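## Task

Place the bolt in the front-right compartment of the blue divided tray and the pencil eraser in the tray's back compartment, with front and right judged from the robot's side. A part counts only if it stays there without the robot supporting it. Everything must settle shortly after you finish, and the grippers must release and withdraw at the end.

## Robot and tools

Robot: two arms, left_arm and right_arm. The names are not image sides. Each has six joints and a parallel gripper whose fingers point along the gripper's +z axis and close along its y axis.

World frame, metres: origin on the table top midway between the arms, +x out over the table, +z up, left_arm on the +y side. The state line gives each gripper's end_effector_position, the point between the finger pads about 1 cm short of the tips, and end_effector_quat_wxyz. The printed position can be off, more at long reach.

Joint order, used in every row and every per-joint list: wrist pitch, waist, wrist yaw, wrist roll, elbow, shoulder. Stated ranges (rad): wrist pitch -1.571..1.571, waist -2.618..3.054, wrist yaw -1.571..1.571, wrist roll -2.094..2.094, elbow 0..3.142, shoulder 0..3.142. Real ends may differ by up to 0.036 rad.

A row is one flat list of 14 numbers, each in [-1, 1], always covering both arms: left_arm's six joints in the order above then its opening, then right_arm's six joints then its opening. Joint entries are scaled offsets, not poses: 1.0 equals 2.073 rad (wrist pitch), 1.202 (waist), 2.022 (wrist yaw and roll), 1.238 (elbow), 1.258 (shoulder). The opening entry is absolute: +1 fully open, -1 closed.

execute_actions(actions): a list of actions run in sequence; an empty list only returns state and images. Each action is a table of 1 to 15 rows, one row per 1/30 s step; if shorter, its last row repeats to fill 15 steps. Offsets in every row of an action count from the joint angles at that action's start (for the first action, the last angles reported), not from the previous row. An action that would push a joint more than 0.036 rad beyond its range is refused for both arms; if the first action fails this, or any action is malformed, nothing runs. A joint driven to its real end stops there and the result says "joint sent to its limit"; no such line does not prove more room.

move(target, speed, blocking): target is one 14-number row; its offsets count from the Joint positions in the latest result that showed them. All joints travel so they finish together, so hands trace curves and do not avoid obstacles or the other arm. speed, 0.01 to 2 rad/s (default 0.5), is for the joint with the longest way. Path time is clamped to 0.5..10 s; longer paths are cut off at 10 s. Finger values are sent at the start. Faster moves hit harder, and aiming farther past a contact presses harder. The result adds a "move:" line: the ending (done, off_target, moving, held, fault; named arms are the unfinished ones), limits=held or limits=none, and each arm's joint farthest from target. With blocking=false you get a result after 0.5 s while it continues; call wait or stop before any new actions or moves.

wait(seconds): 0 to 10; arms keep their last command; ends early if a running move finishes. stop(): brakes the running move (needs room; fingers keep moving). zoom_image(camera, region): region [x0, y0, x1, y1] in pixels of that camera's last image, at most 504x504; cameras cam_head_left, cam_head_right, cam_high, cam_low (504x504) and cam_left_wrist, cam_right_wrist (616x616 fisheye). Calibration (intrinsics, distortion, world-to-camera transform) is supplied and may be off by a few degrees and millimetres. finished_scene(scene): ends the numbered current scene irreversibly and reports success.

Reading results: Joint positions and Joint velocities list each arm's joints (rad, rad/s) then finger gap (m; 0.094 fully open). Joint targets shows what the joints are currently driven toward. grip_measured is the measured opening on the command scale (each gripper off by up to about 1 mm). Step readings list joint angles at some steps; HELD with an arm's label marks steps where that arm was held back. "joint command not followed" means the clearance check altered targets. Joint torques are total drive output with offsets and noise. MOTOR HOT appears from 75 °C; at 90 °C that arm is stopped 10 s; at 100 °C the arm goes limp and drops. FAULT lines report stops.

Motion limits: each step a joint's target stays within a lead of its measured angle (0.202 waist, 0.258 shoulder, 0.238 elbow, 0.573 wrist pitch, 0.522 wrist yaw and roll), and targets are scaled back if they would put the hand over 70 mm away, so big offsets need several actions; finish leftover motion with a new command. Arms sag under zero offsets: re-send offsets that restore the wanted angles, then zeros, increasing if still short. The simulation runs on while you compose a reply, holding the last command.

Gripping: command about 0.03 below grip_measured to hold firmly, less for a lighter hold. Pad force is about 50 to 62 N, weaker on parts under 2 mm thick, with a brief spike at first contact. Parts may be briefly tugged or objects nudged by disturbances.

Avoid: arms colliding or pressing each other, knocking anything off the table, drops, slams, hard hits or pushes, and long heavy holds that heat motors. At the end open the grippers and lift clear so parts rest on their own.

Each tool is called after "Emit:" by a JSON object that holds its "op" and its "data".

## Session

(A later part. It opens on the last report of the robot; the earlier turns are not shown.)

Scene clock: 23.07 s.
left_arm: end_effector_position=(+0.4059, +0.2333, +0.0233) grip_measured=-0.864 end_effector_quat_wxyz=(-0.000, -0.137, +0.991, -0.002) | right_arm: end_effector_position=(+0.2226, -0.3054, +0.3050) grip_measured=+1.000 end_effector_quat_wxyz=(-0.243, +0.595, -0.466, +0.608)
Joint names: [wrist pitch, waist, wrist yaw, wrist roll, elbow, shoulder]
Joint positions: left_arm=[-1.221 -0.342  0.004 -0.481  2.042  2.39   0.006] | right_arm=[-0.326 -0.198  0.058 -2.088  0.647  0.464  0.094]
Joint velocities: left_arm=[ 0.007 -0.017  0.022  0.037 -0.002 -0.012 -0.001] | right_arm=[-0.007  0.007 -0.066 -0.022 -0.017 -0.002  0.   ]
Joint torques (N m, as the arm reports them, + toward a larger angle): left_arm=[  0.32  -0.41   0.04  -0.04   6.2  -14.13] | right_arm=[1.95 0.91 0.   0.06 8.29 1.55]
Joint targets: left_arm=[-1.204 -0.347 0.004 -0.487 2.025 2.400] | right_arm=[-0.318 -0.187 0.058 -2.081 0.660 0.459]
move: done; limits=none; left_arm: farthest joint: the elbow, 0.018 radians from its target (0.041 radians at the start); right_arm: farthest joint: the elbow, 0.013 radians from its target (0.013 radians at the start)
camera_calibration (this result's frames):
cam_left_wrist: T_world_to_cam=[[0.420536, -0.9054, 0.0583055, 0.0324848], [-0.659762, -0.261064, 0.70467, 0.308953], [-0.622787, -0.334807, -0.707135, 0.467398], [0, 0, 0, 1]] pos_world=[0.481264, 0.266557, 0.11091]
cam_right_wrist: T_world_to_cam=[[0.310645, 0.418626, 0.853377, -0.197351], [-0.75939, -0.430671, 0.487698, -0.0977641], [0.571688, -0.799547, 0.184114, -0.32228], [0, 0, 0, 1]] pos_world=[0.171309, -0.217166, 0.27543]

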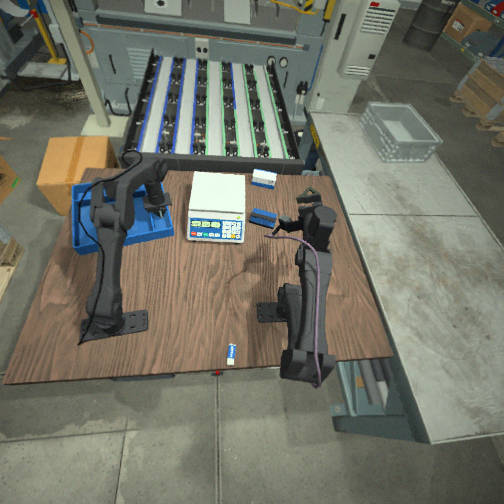

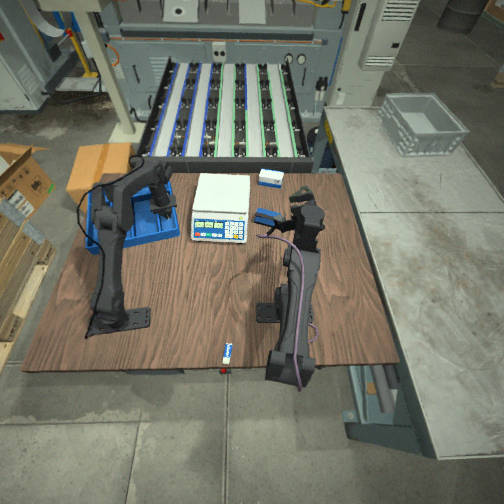

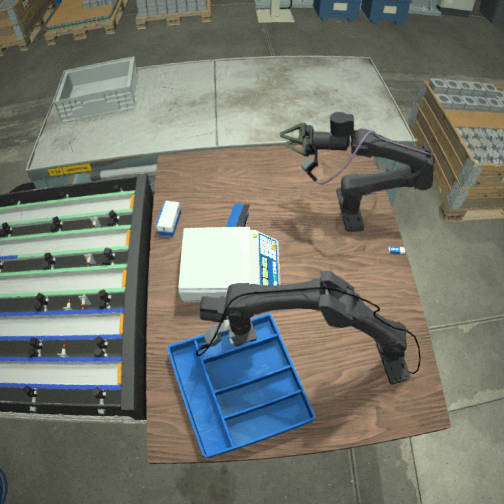

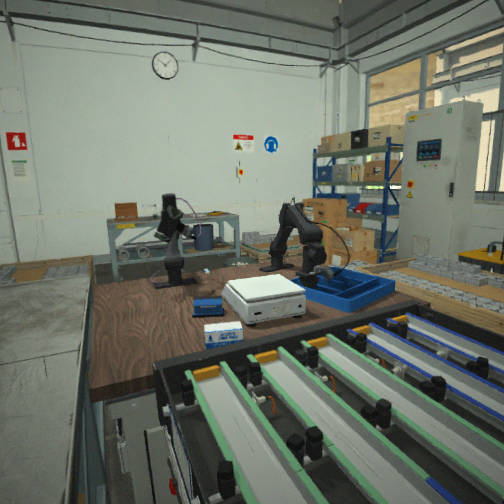

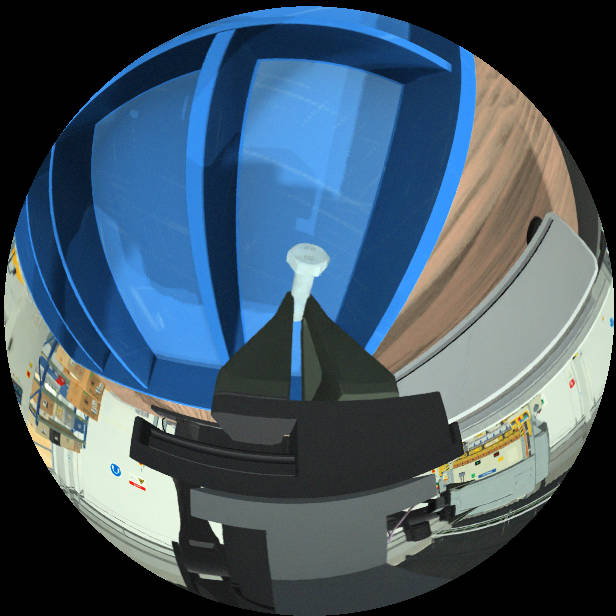

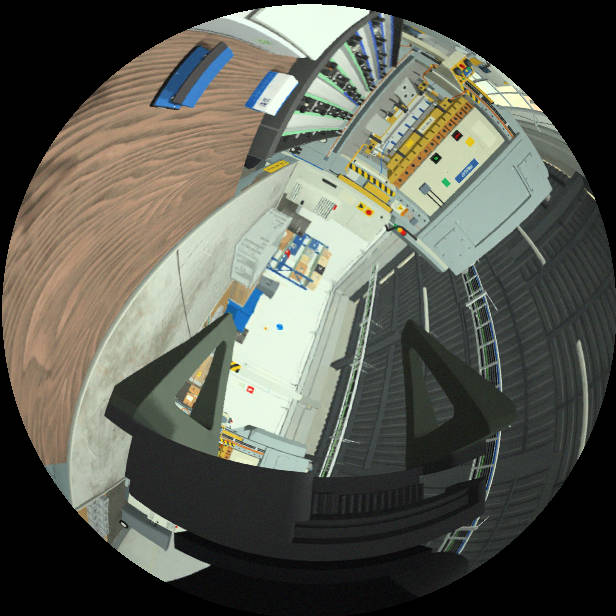

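Emit:
{"op": "execute_actions", "data": {"actions": [[[0.004,0,0,0,-0.005,0.005,-0.8, 0.004,0.009,0,0.003,0.0105,-0.004,1.0],[0.004,0,0,0,-0.005,0.005,-0.75, 0.004,0.009,0,0.003,0.0105,-0.004,1.0],[0.004,0,0,0,-0.005,0.005,-0.7, 0.004,0.009,0,0.003,0.0105,-0.004,1.0],[0.004,0,0,0,-0.005,0.005,-0.62, 0.004,0.009,0,0.003,0.0105,-0.004,1.0]]]}}

Emit:
{"op": "zoom_image", "data": {"camera": "cam_left_wrist", "region": [150, 150, 480, 420]}}

Scene clock: 23.80 s.
left_arm: end_effector_position=(+0.4064, +0.2332, +0.0233) grip_measured=-0.622 end_effector_quat_wxyz=(+0.001, -0.137, +0.991, -0.003) | right_arm: end_effector_position=(+0.2226, -0.3054, +0.3050) grip_measured=+1.000 end_effector_quat_wxyz=(-0.243, +0.595, -0.466, +0.608)
Joint names: [wrist pitch, waist, wrist yaw, wrist roll, elbow, shoulder]
Joint positions: left_arm=[-1.22  -0.342  0.004 -0.481  2.042  2.39   0.018] | right_arm=[-0.326 -0.198  0.058 -2.088  0.647  0.464  0.094]
Joint velocities: left_arm=[-0.022 -0.002 -0.037 -0.022  0.022  0.002 -0.   ] | right_arm=[ 0.051 -0.002 -0.007  0.007  0.002 -0.027  0.   ]
Joint torques (N m, as the arm reports them, + toward a larger angle): left_arm=[  0.24  -0.07   0.02   0.03   7.11 -14.71] | right_arm=[1.93 0.92 0.   0.07 8.26 1.57]
Joint targets: left_arm=[-1.213 -0.342 0.004 -0.481 2.036 2.396] | right_arm=[-0.318 -0.187 0.058 -2.081 0.660 0.459]
Step readings (joint positions):
0: left_arm=[-1.221 -0.342 0.004 -0.481 2.042 2.390] | right_arm=[-0.326 -0.198 0.058 -2.088 0.647 0.464]
1: left_arm=[-1.221 -0.342 0.004 -0.481 2.042 2.390] | right_arm=[-0.326 -0.198 0.058 -2.088 0.647 0.464]
2: left_arm=[-1.221 -0.342 0.004 -0.481 2.042 2.390] | right_arm=[-0.326 -0.198 0.058 -2.088 0.647 0.464]
4: left_arm=[-1.220 -0.342 0.004 -0.481 2.042 2.390] | right_arm=[-0.326 -0.198 0.058 -2.088 0.647 0.464]
8: left_arm=[-1.220 -0.342 0.004 -0.481 2.042 2.390] | right_arm=[-0.326 -0.198 0.058 -2.088 0.647 0.464]
15: Joint positions above
camera_calibration (this result's frames):
cam_left_wrist: T_world_to_cam=[[0.420426, -0.905378, 0.0594427, 0.0322148], [-0.661077, -0.26079, 0.703538, 0.309731], [-0.621466, -0.335082, -0.708167, 0.467207], [0, 0, 0, 1]] pos_world=[0.481565, 0.266494, 0.111038]
cam_right_wrist: T_world_to_cam=[[0.310645, 0.418626, 0.853377, -0.197351], [-0.75939, -0.430671, 0.487698, -0.0977641], [0.571688, -0.799547, 0.184114, -0.32228], [0, 0, 0, 1]] pos_world=[0.171309, -0.217166, 0.27543]

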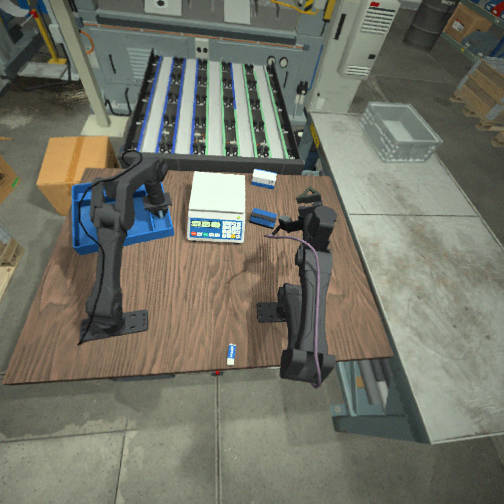

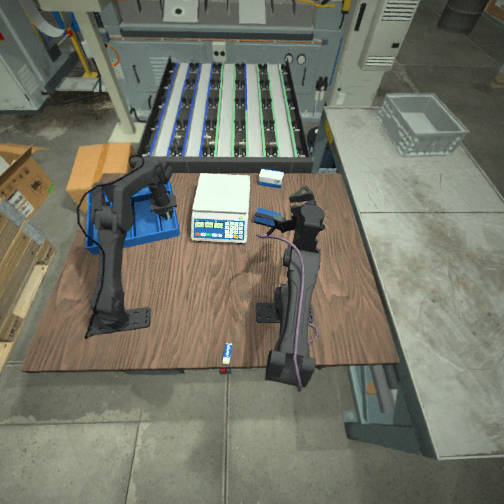

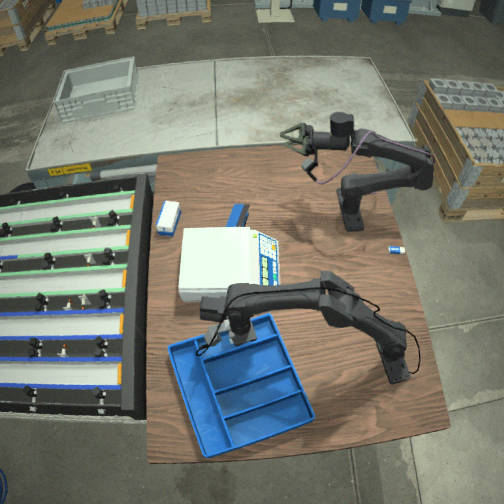

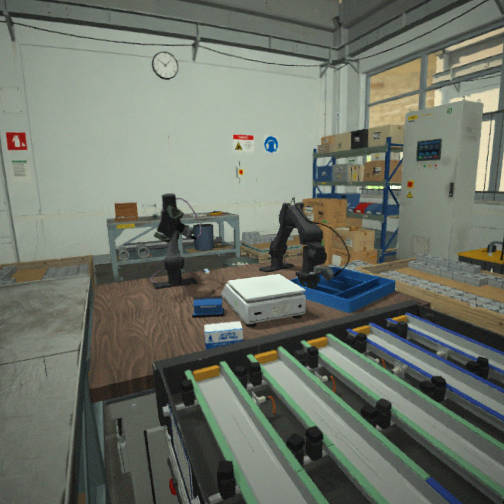

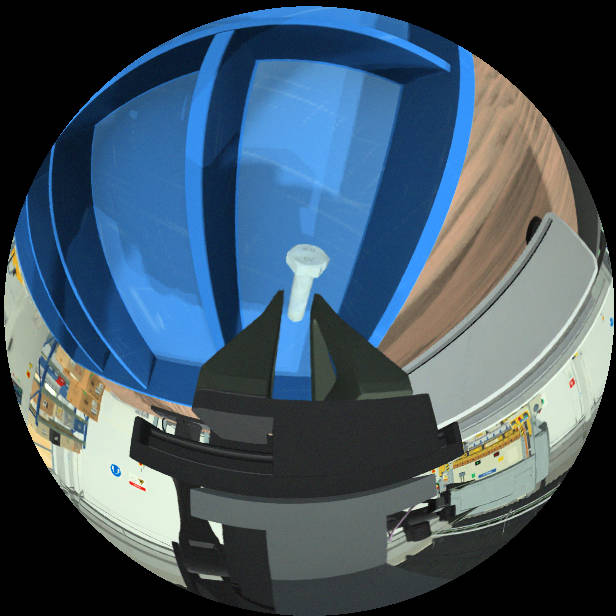

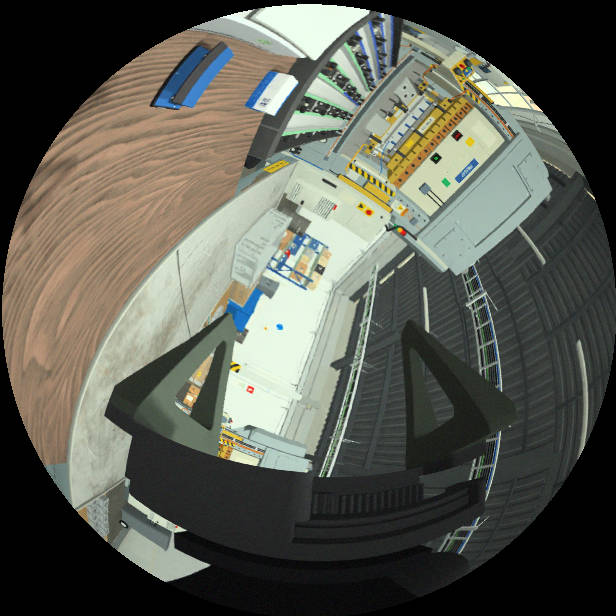

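Region (150, 150, 480, 420) of cam_left_wrist's 616x616 image, scaled by 1.527, with more detail than that image has; it fills the top 412 rows of this view, and the rest is white.

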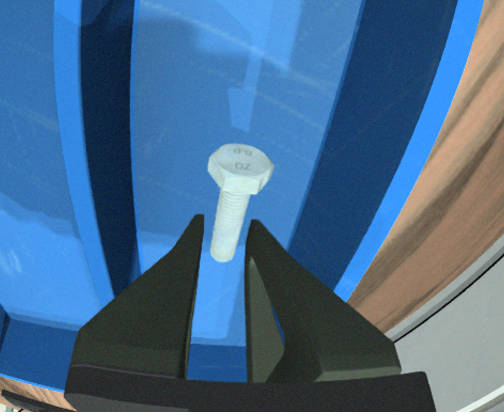

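Emit:
{"op": "move", "data": {"target": [-0.072,0,0,0,0.136,0.004,-0.62, 0.004,0.009,0,0.003,0.0105,-0.004,1.0], "speed": 0.4}}

Scene clock: 25.63 s.
left_arm: end_effector_position=(+0.4108, +0.2323, +0.0607) grip_measured=-0.622 end_effector_quat_wxyz=(+0.007, -0.137, +0.991, -0.005) | right_arm: end_effector_position=(+0.2226, -0.3054, +0.3050) grip_measured=+1.000 end_effector_quat_wxyz=(-0.243, +0.595, -0.466, +0.608)
Joint names: [wrist pitch, waist, wrist yaw, wrist roll, elbow, shoulder]
Joint positions: left_arm=[-1.355 -0.342  0.004 -0.481  2.19   2.39   0.018] | right_arm=[-0.326 -0.198  0.058 -2.088  0.647  0.464  0.094]
Joint velocities: left_arm=[ 0.007 -0.007  0.037 -0.037 -0.007 -0.007 -0.   ] | right_arm=[-0.022 -0.012 -0.022 -0.007  0.002 -0.002  0.   ]
Joint torques (N m, as the arm reports them, + toward a larger angle): left_arm=[  0.06   0.29   0.04   0.07   9.63 -15.01] | right_arm=[1.94 0.92 0.01 0.06 8.27 1.52]
Joint targets: left_arm=[-1.369 -0.342 0.004 -0.481 2.211 2.395] | right_arm=[-0.318 -0.187 0.058 -2.081 0.660 0.459]
move: done; limits=none; left_arm: farthest joint: the elbow, 0.020 radians from its target (0.168 radians at the start); right_arm: farthest joint: the elbow, 0.013 radians from its target (0.013 radians at the start)
camera_calibration (this result's frames):
cam_left_wrist: T_world_to_cam=[[0.419622, -0.90521, 0.0671695, 0.0271432], [-0.669961, -0.258941, 0.695775, 0.289768], [-0.612429, -0.336963, -0.715113, 0.493262], [0, 0, 0, 1]] pos_world=[0.484831, 0.265814, 0.149301]
cam_right_wrist: T_world_to_cam=[[0.310712, 0.418952, 0.853192, -0.19721], [-0.759315, -0.430536, 0.487935, -0.0978115], [0.571751, -0.799449, 0.184343, -0.322335], [0, 0, 0, 1]] pos_world=[0.171301, -0.21718, 0.275404]

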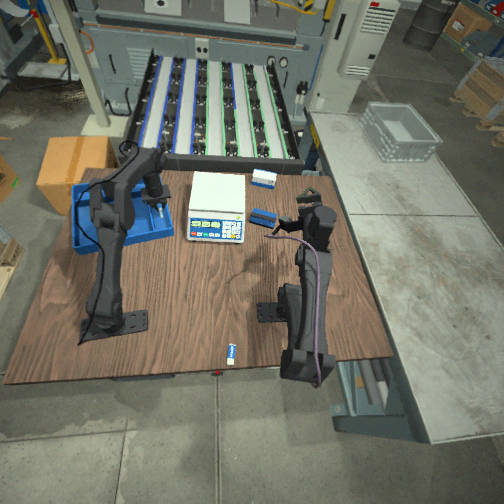

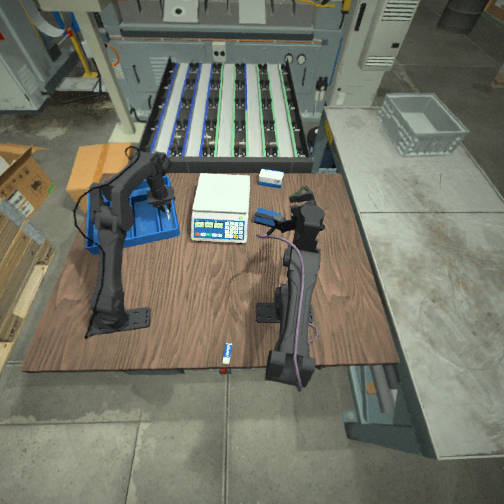

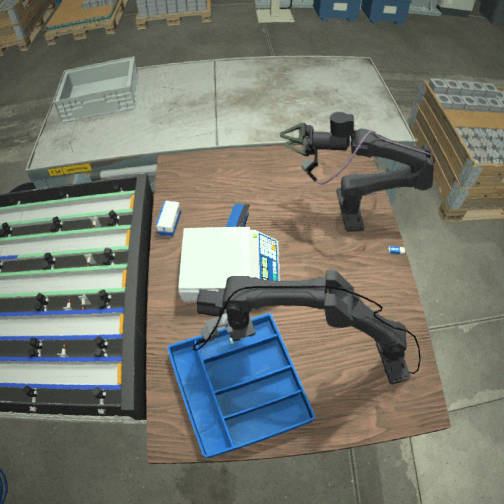

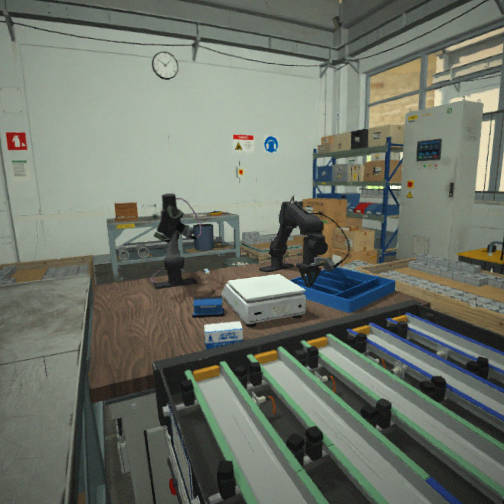

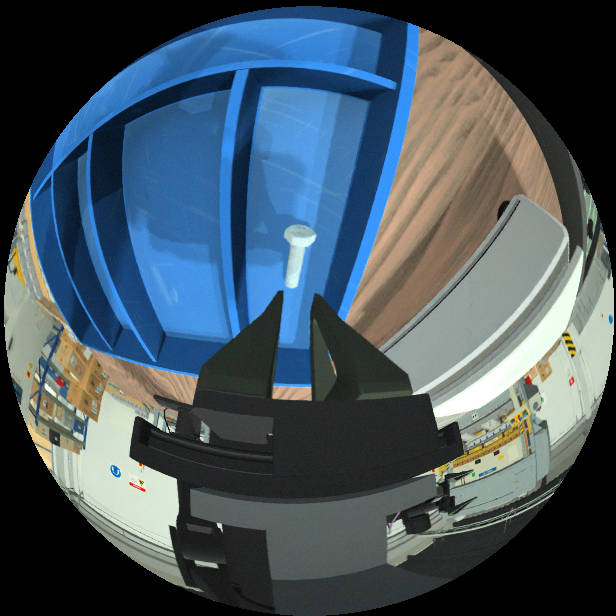

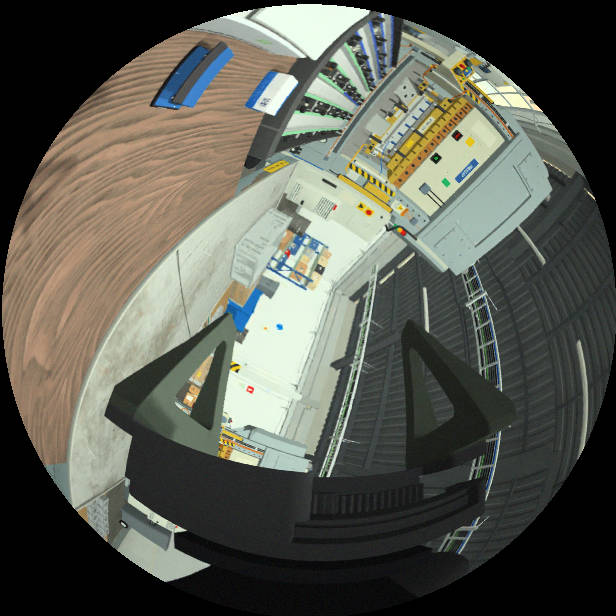

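Emit:
{"op": "move", "data": {"target": [-0.064,0,0,0.073,-0.268,-0.363,1.0, 0.004,0.38,0,0.003,0.0105,-0.004,1.0], "speed": 0.8}}

Emit:
{"op": "move", "data": {"target": [0,-1.0,0,0,0,0,1.0, 0,0,0,0,0,0,1.0], "speed": 1.2}}

Scene clock: 27.60 s.
left_arm: end_effector_position=(+0.3150, +0.2546, +0.1592) grip_measured=+1.000 end_effector_quat_wxyz=(+0.013, -0.070, +0.997, -0.002) | right_arm: end_effector_position=(+0.2270, -0.1907, +0.3050) grip_measured=+1.000 end_effector_quat_wxyz=(-0.371, +0.683, -0.323, +0.540)
Joint names: [wrist pitch, waist, wrist yaw, wrist roll, elbow, shoulder]
Joint positions: left_arm=[-1.476 -0.339 -0.003 -0.342  1.873  1.942  0.094] | right_arm=[-0.326  0.249  0.059 -2.089  0.647  0.464  0.094]
Joint velocities: left_arm=[-0.066  0.007 -0.022 -0.066  0.007  0.022  0.   ] | right_arm=[-0.022  0.002  0.051  0.037  0.022 -0.007  0.   ]
Joint torques (N m, as the arm reports them, + toward a larger angle): left_arm=[  0.1   -0.01   0.13   0.17   6.45 -11.93] | right_arm=[ 1.94  0.87 -0.02  0.07  8.29  1.56]
Joint targets: left_arm=[-1.488 -0.342 0.004 -0.333 1.858 1.933] | right_arm=[-0.318 0.259 0.058 -2.082 0.660 0.459]
move: done; limits=none; left_arm: farthest joint: the elbow, 0.014 radians from its target (0.332 radians at the start); right_arm: farthest joint: the elbow, 0.013 radians from its target (0.013 radians at the start)
camera_calibration (this result's frames):
cam_left_wrist: T_world_to_cam=[[0.292954, -0.953993, 0.0638368, 0.133716], [-0.707036, -0.171205, 0.68614, 0.153708], [-0.643644, -0.246142, -0.724663, 0.500813], [0, 0, 0, 1]] pos_world=[0.39185, 0.277151, 0.248919]
cam_right_wrist: T_world_to_cam=[[0.0999264, 0.513032, 0.852533, -0.180637], [-0.500165, -0.714799, 0.488772, -0.158375], [0.860145, -0.475248, 0.185173, -0.237083], [0, 0, 0, 1]] pos_world=[0.142763, -0.133208, 0.27531]

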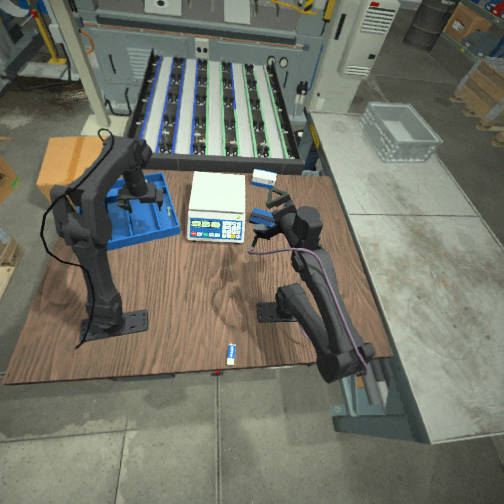

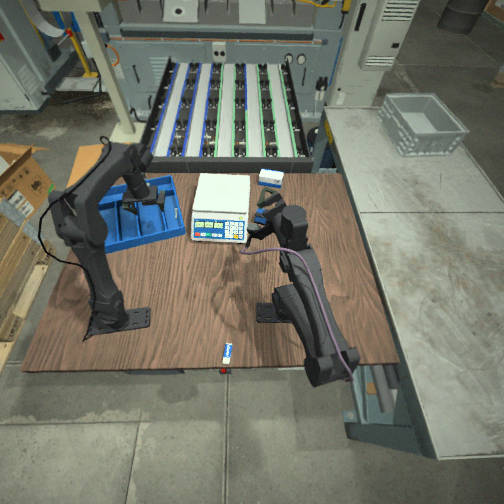

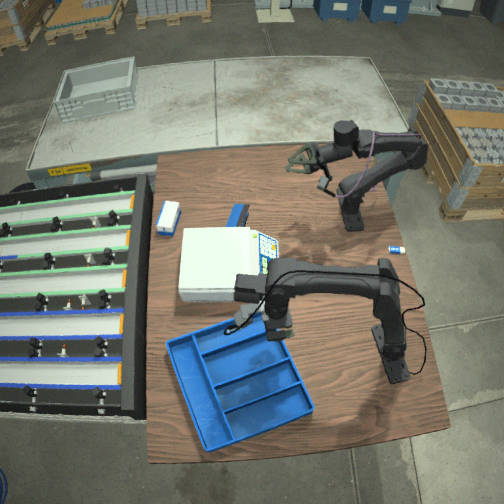

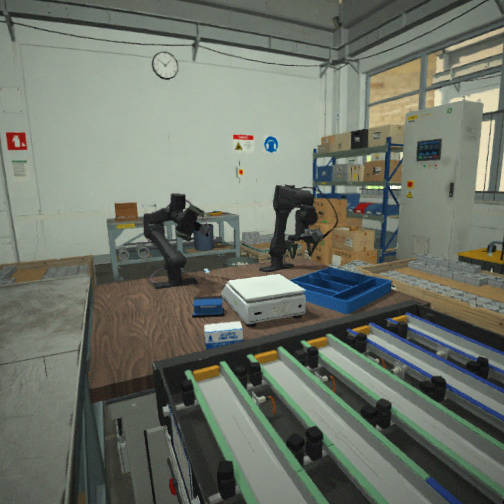

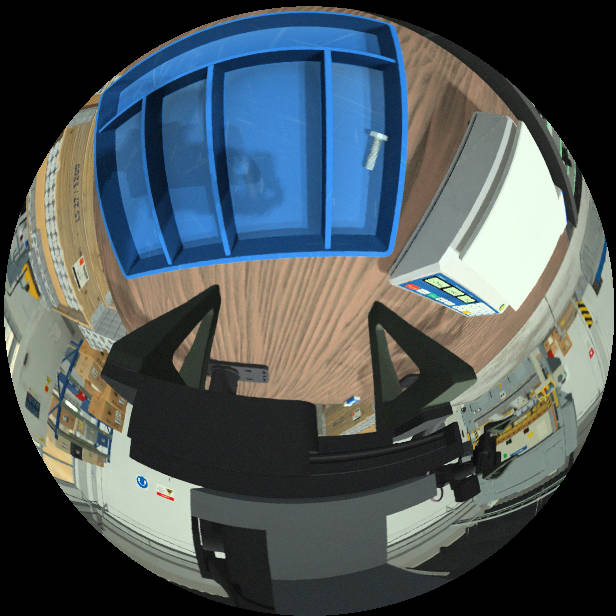

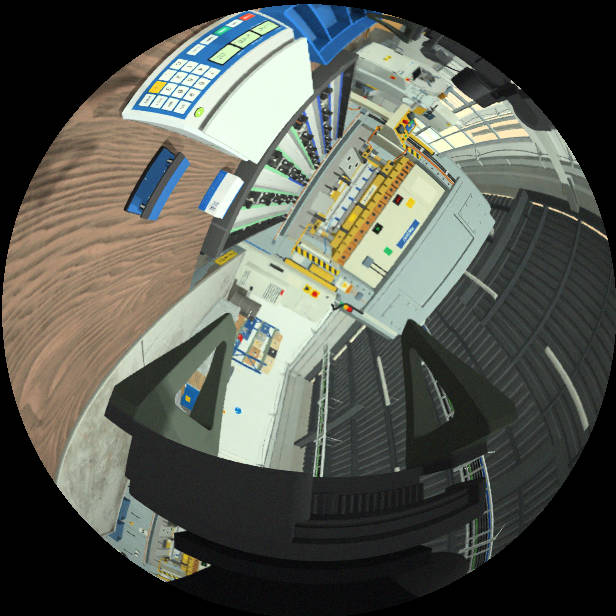

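Scene clock: 29.23 s.
left_arm: end_effector_position=(+0.0118, -0.0387, +0.1593) grip_measured=+1.000 end_effector_quat_wxyz=(+0.009, +0.509, +0.861, -0.012) | right_arm: end_effector_position=(+0.2270, -0.1907, +0.3050) grip_measured=+1.000 end_effector_quat_wxyz=(-0.371, +0.684, -0.322, +0.540)
Joint names: [wrist pitch, waist, wrist yaw, wrist roll, elbow, shoulder]
Joint positions: left_arm=[-1.473 -1.547  0.001 -0.342  1.873  1.942  0.094] | right_arm=[-0.326  0.249  0.059 -2.091  0.647  0.464  0.094]
Joint velocities: left_arm=[-0.081  0.002 -0.007 -0.007  0.012  0.007  0.   ] | right_arm=[-0.007  0.046  0.095 -0.066 -0.007  0.002  0.   ]
Joint torques (N m, as the arm reports them, + toward a larger angle): left_arm=[  0.17   0.51   0.01   0.     7.76 -11.33] | right_arm=[ 1.85 -0.06  0.    0.02  7.07  1.88]
Joint targets: left_arm=[-1.476 -1.541 -0.003 -0.342 1.873 1.942] | right_arm=[-0.326 0.249 0.059 -2.089 0.647 0.464]
move: done; limits=none; left_arm: farthest joint: the waist, 0.006 radians from its target (1.202 radians at the start); right_arm: farthest joint: the wrist roll, 0.002 radians from its target (0.000 radians at the start)
camera_calibration (this result's frames):
cam_left_wrist: T_world_to_cam=[[-0.787838, -0.612008, 0.06897, -0.0320958], [-0.408326, 0.602881, 0.685423, -0.0843538], [-0.461065, 0.51184, -0.724872, 0.260686], [0, 0, 0, 1]] pos_world=[0.0604629, -0.102217, 0.248995]
cam_right_wrist: T_world_to_cam=[[0.0996086, 0.514324, 0.851792, -0.180092], [-0.500128, -0.714178, 0.489716, -0.158553], [0.860204, -0.474785, 0.186089, -0.237288], [0, 0, 0, 1]] pos_world=[0.142758, -0.13327, 0.275204]

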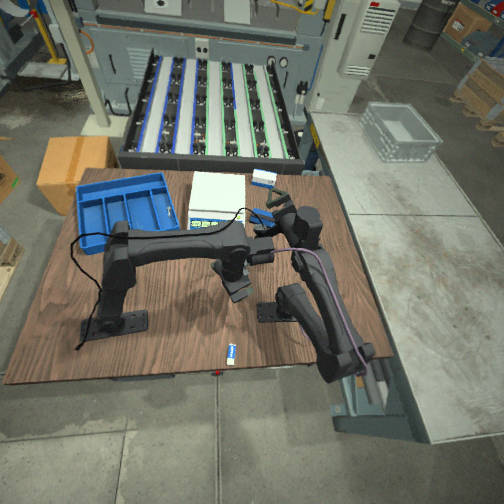

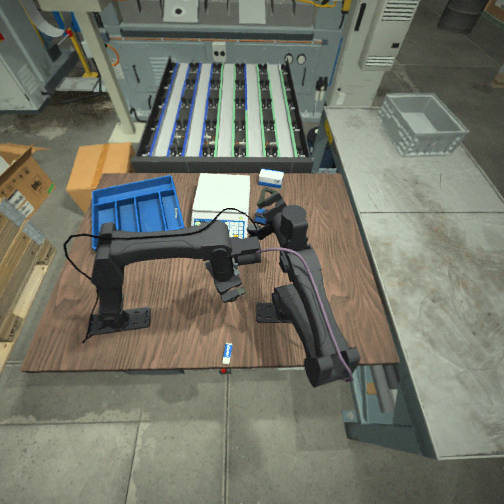

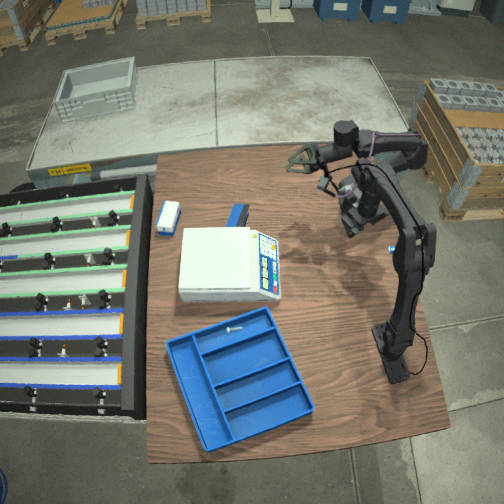

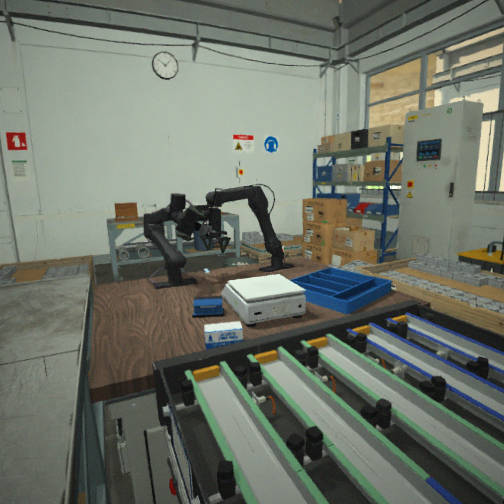

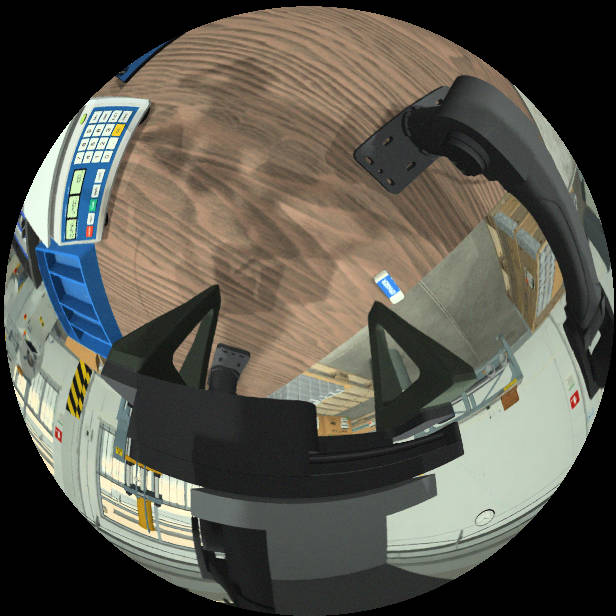

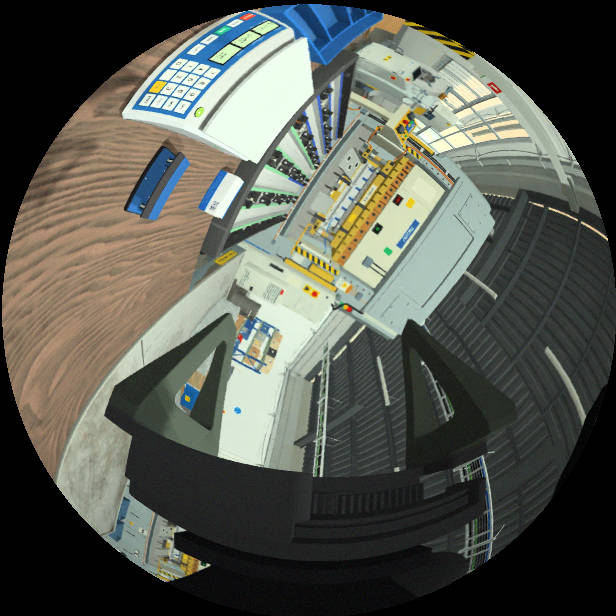

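Emit:
{"op": "move", "data": {"target": [0.128,-0.382,0,0.105,-0.188,0.059,1.0, 0.004,0.006,0,0.003,0.0105,-0.004,1.0], "speed": 0.7}}

Scene clock: 31.23 s.
left_arm: end_effector_position=(-0.1621, -0.0360, +0.0802) grip_measured=+1.000 end_effector_quat_wxyz=(-0.002, +0.763, +0.646, +0.001) | right_arm: end_effector_position=(+0.2270, -0.1907, +0.3050) grip_measured=+1.000 end_effector_quat_wxyz=(-0.370, +0.684, -0.322, +0.540)
Joint names: [wrist pitch, waist, wrist yaw, wrist roll, elbow, shoulder]
Joint positions: left_arm=[-1.218 -2.013  0.002 -0.139  1.651  2.007  0.094] | right_arm=[-0.326  0.249  0.059 -2.091  0.647  0.464  0.094]
Joint velocities: left_arm=[-0.022 -0.002  0.022  0.007 -0.002 -0.017  0.   ] | right_arm=[-0.022 -0.002 -0.037  0.037 -0.002  0.002  0.   ]
Joint torques (N m, as the arm reports them, + toward a larger angle): left_arm=[  0.24   0.49   0.08   0.15   6.71 -11.03] | right_arm=[1.94 0.61 0.   0.07 8.27 1.53]
Joint targets: left_arm=[-1.208 -2.007 0.001 -0.130 1.640 2.016] | right_arm=[-0.318 0.256 0.059 -2.085 0.660 0.459]
move: done; limits=none; left_arm: farthest joint: the elbow, 0.010 radians from its target (0.232 radians at the start); right_arm: farthest joint: the elbow, 0.013 radians from its target (0.013 radians at the start)
camera_calibration (this result's frames):
cam_left_wrist: T_world_to_cam=[[-0.998466, 0.00614833, 0.0550283, -0.172728], [0.0432788, 0.706556, 0.706332, -0.0275494], [-0.0345378, 0.70763, -0.705738, 0.196498], [0, 0, 0, 1]] pos_world=[-0.164484, -0.118521, 0.16764]
cam_right_wrist: T_world_to_cam=[[0.0994497, 0.514969, 0.85142, -0.17982], [-0.50011, -0.713867, 0.490187, -0.158642], [0.860233, -0.474553, 0.186547, -0.23739], [0, 0, 0, 1]] pos_world=[0.142755, -0.133302, 0.275151]

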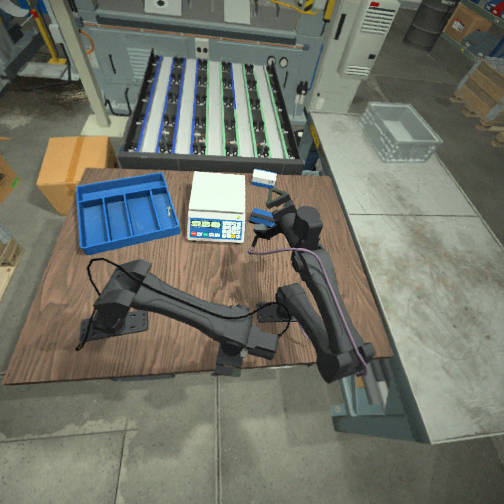

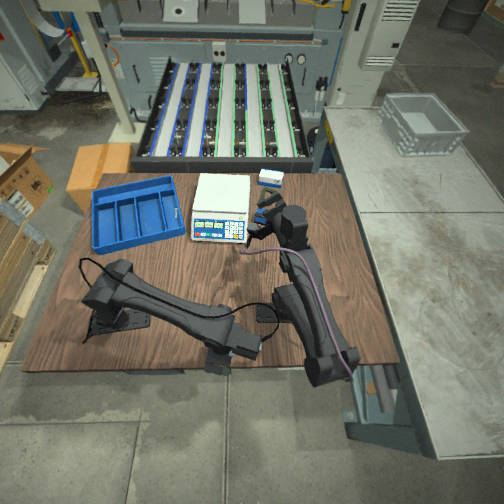

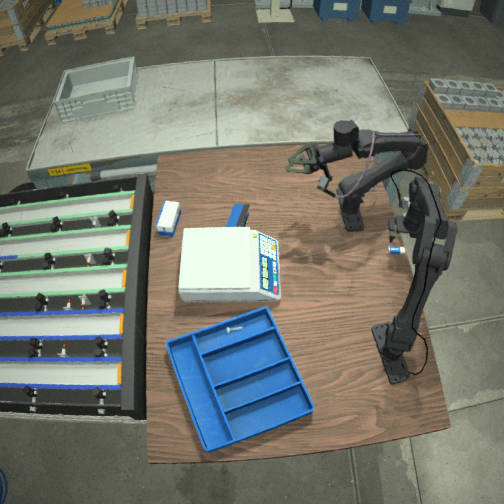

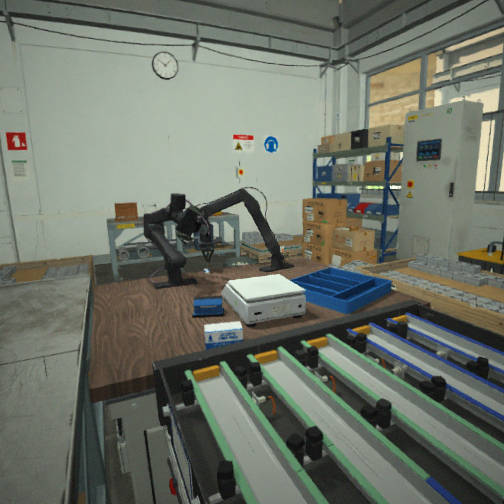

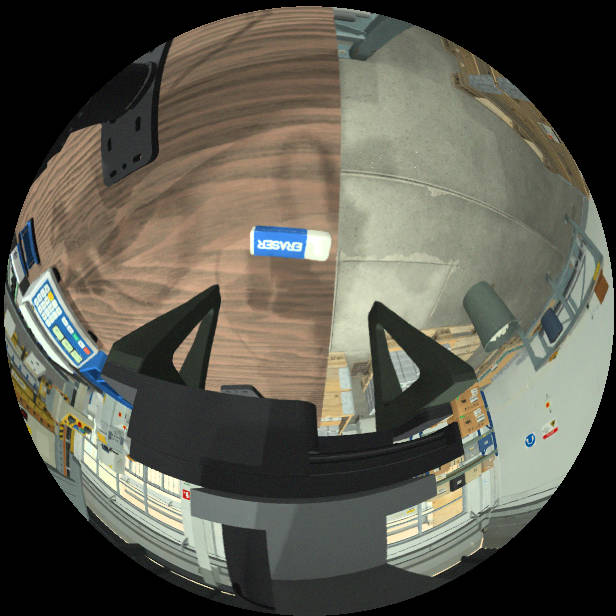

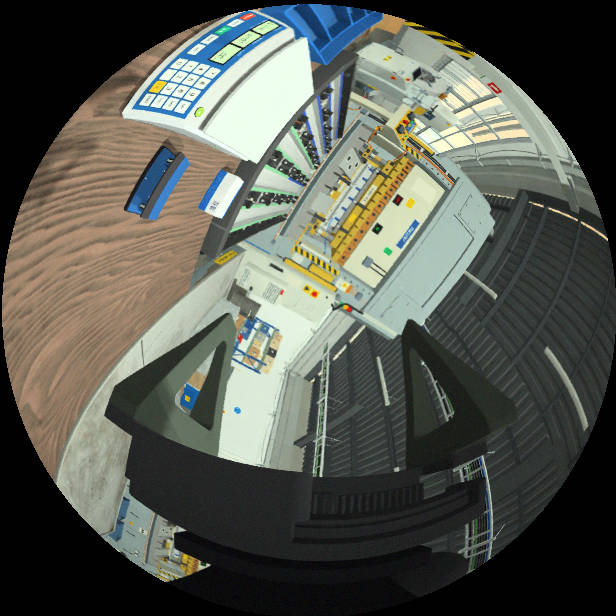

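Emit:
{"op": "move", "data": {"target": [0.121,0.0225,0,-0.042,-0.157,0.052,1.0, 0.004,0.006,0,0.003,0.0105,-0.004,1.0], "speed": 0.3}}

Emit:
{"op": "zoom_image", "data": {"camera": "cam_left_wrist", "region": [150, 180, 450, 420]}}

Scene clock: 33.43 s.
left_arm: end_effector_position=(-0.1549, -0.0387, +0.0167) grip_measured=+1.000 end_effector_quat_wxyz=(+0.000, +0.731, +0.682, -0.002) | right_arm: end_effector_position=(+0.2270, -0.1907, +0.3050) grip_measured=+1.000 end_effector_quat_wxyz=(-0.370, +0.684, -0.322, +0.540)
Joint names: [wrist pitch, waist, wrist yaw, wrist roll, elbow, shoulder]
Joint positions: left_arm=[-0.977 -1.993  0.002 -0.215  1.469  2.059  0.094] | right_arm=[-0.326  0.249  0.059 -2.092  0.647  0.464  0.094]
Joint velocities: left_arm=[-0.007  0.007 -0.022  0.066 -0.002 -0.002  0.   ] | right_arm=[-0.051  0.002  0.037 -0.022 -0.007 -0.007  0.   ]
Joint torques (N m, as the arm reports them, + toward a larger angle): left_arm=[  0.28   0.52   0.05  -0.06   6.2  -10.87] | right_arm=[1.94 0.59 0.01 0.06 8.28 1.54]
Joint targets: left_arm=[-0.967 -1.986 0.002 -0.224 1.456 2.072] | right_arm=[-0.318 0.256 0.059 -2.085 0.660 0.459]
move: done; limits=none; left_arm: farthest joint: the shoulder, 0.013 radians from its target (0.065 radians at the start); right_arm: farthest joint: the elbow, 0.013 radians from its target (0.013 radians at the start)
camera_calibration (this result's frames):
cam_left_wrist: T_world_to_cam=[[-0.994353, -0.0893523, 0.057258, -0.165067], [-0.0235723, 0.712021, 0.701762, 0.00879246], [-0.103473, 0.69645, -0.710106, 0.142766], [0, 0, 0, 1]] pos_world=[-0.149155, -0.120439, 0.10466]
cam_right_wrist: T_world_to_cam=[[0.0993703, 0.515292, 0.851234, -0.179684], [-0.500101, -0.713712, 0.490423, -0.158686], [0.860247, -0.474436, 0.186776, -0.237441], [0, 0, 0, 1]] pos_world=[0.142754, -0.133317, 0.275125]

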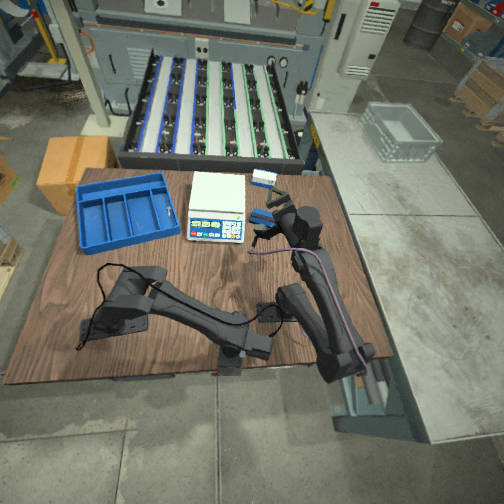

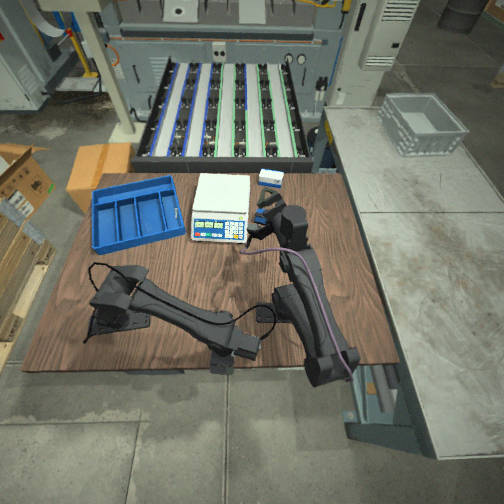

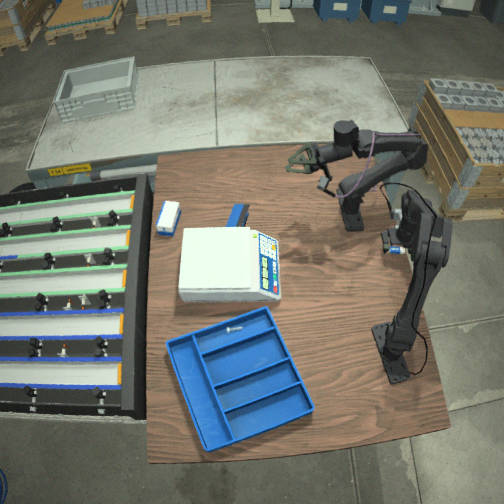

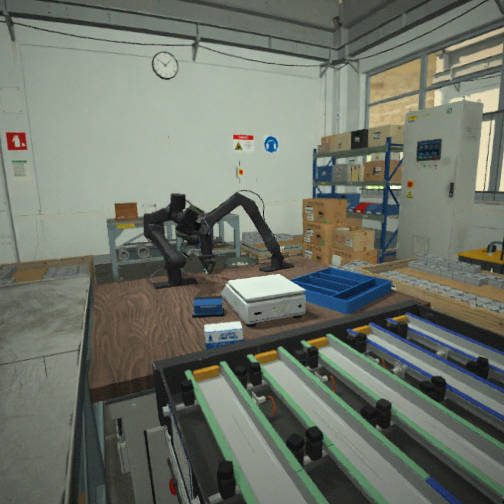

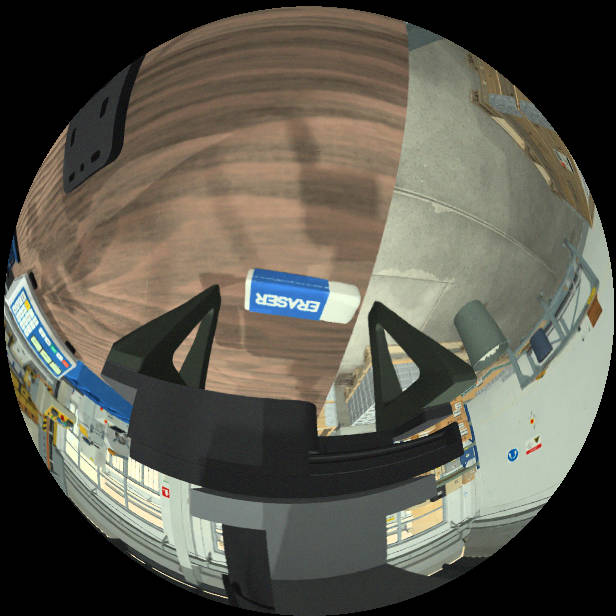

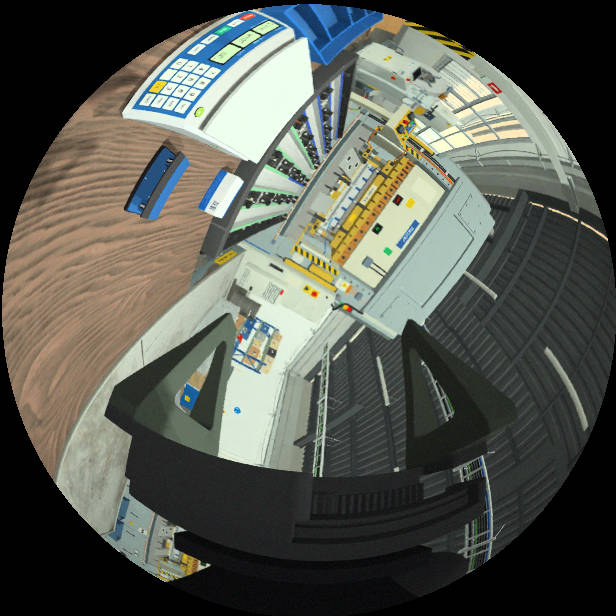

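Region (150, 180, 450, 420) of cam_left_wrist's 616x616 image, scaled by 1.680, with more detail than that image has; it fills the top 403 rows of this view, and the rest is white.

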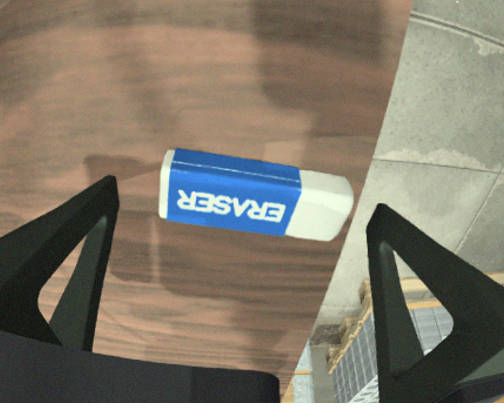

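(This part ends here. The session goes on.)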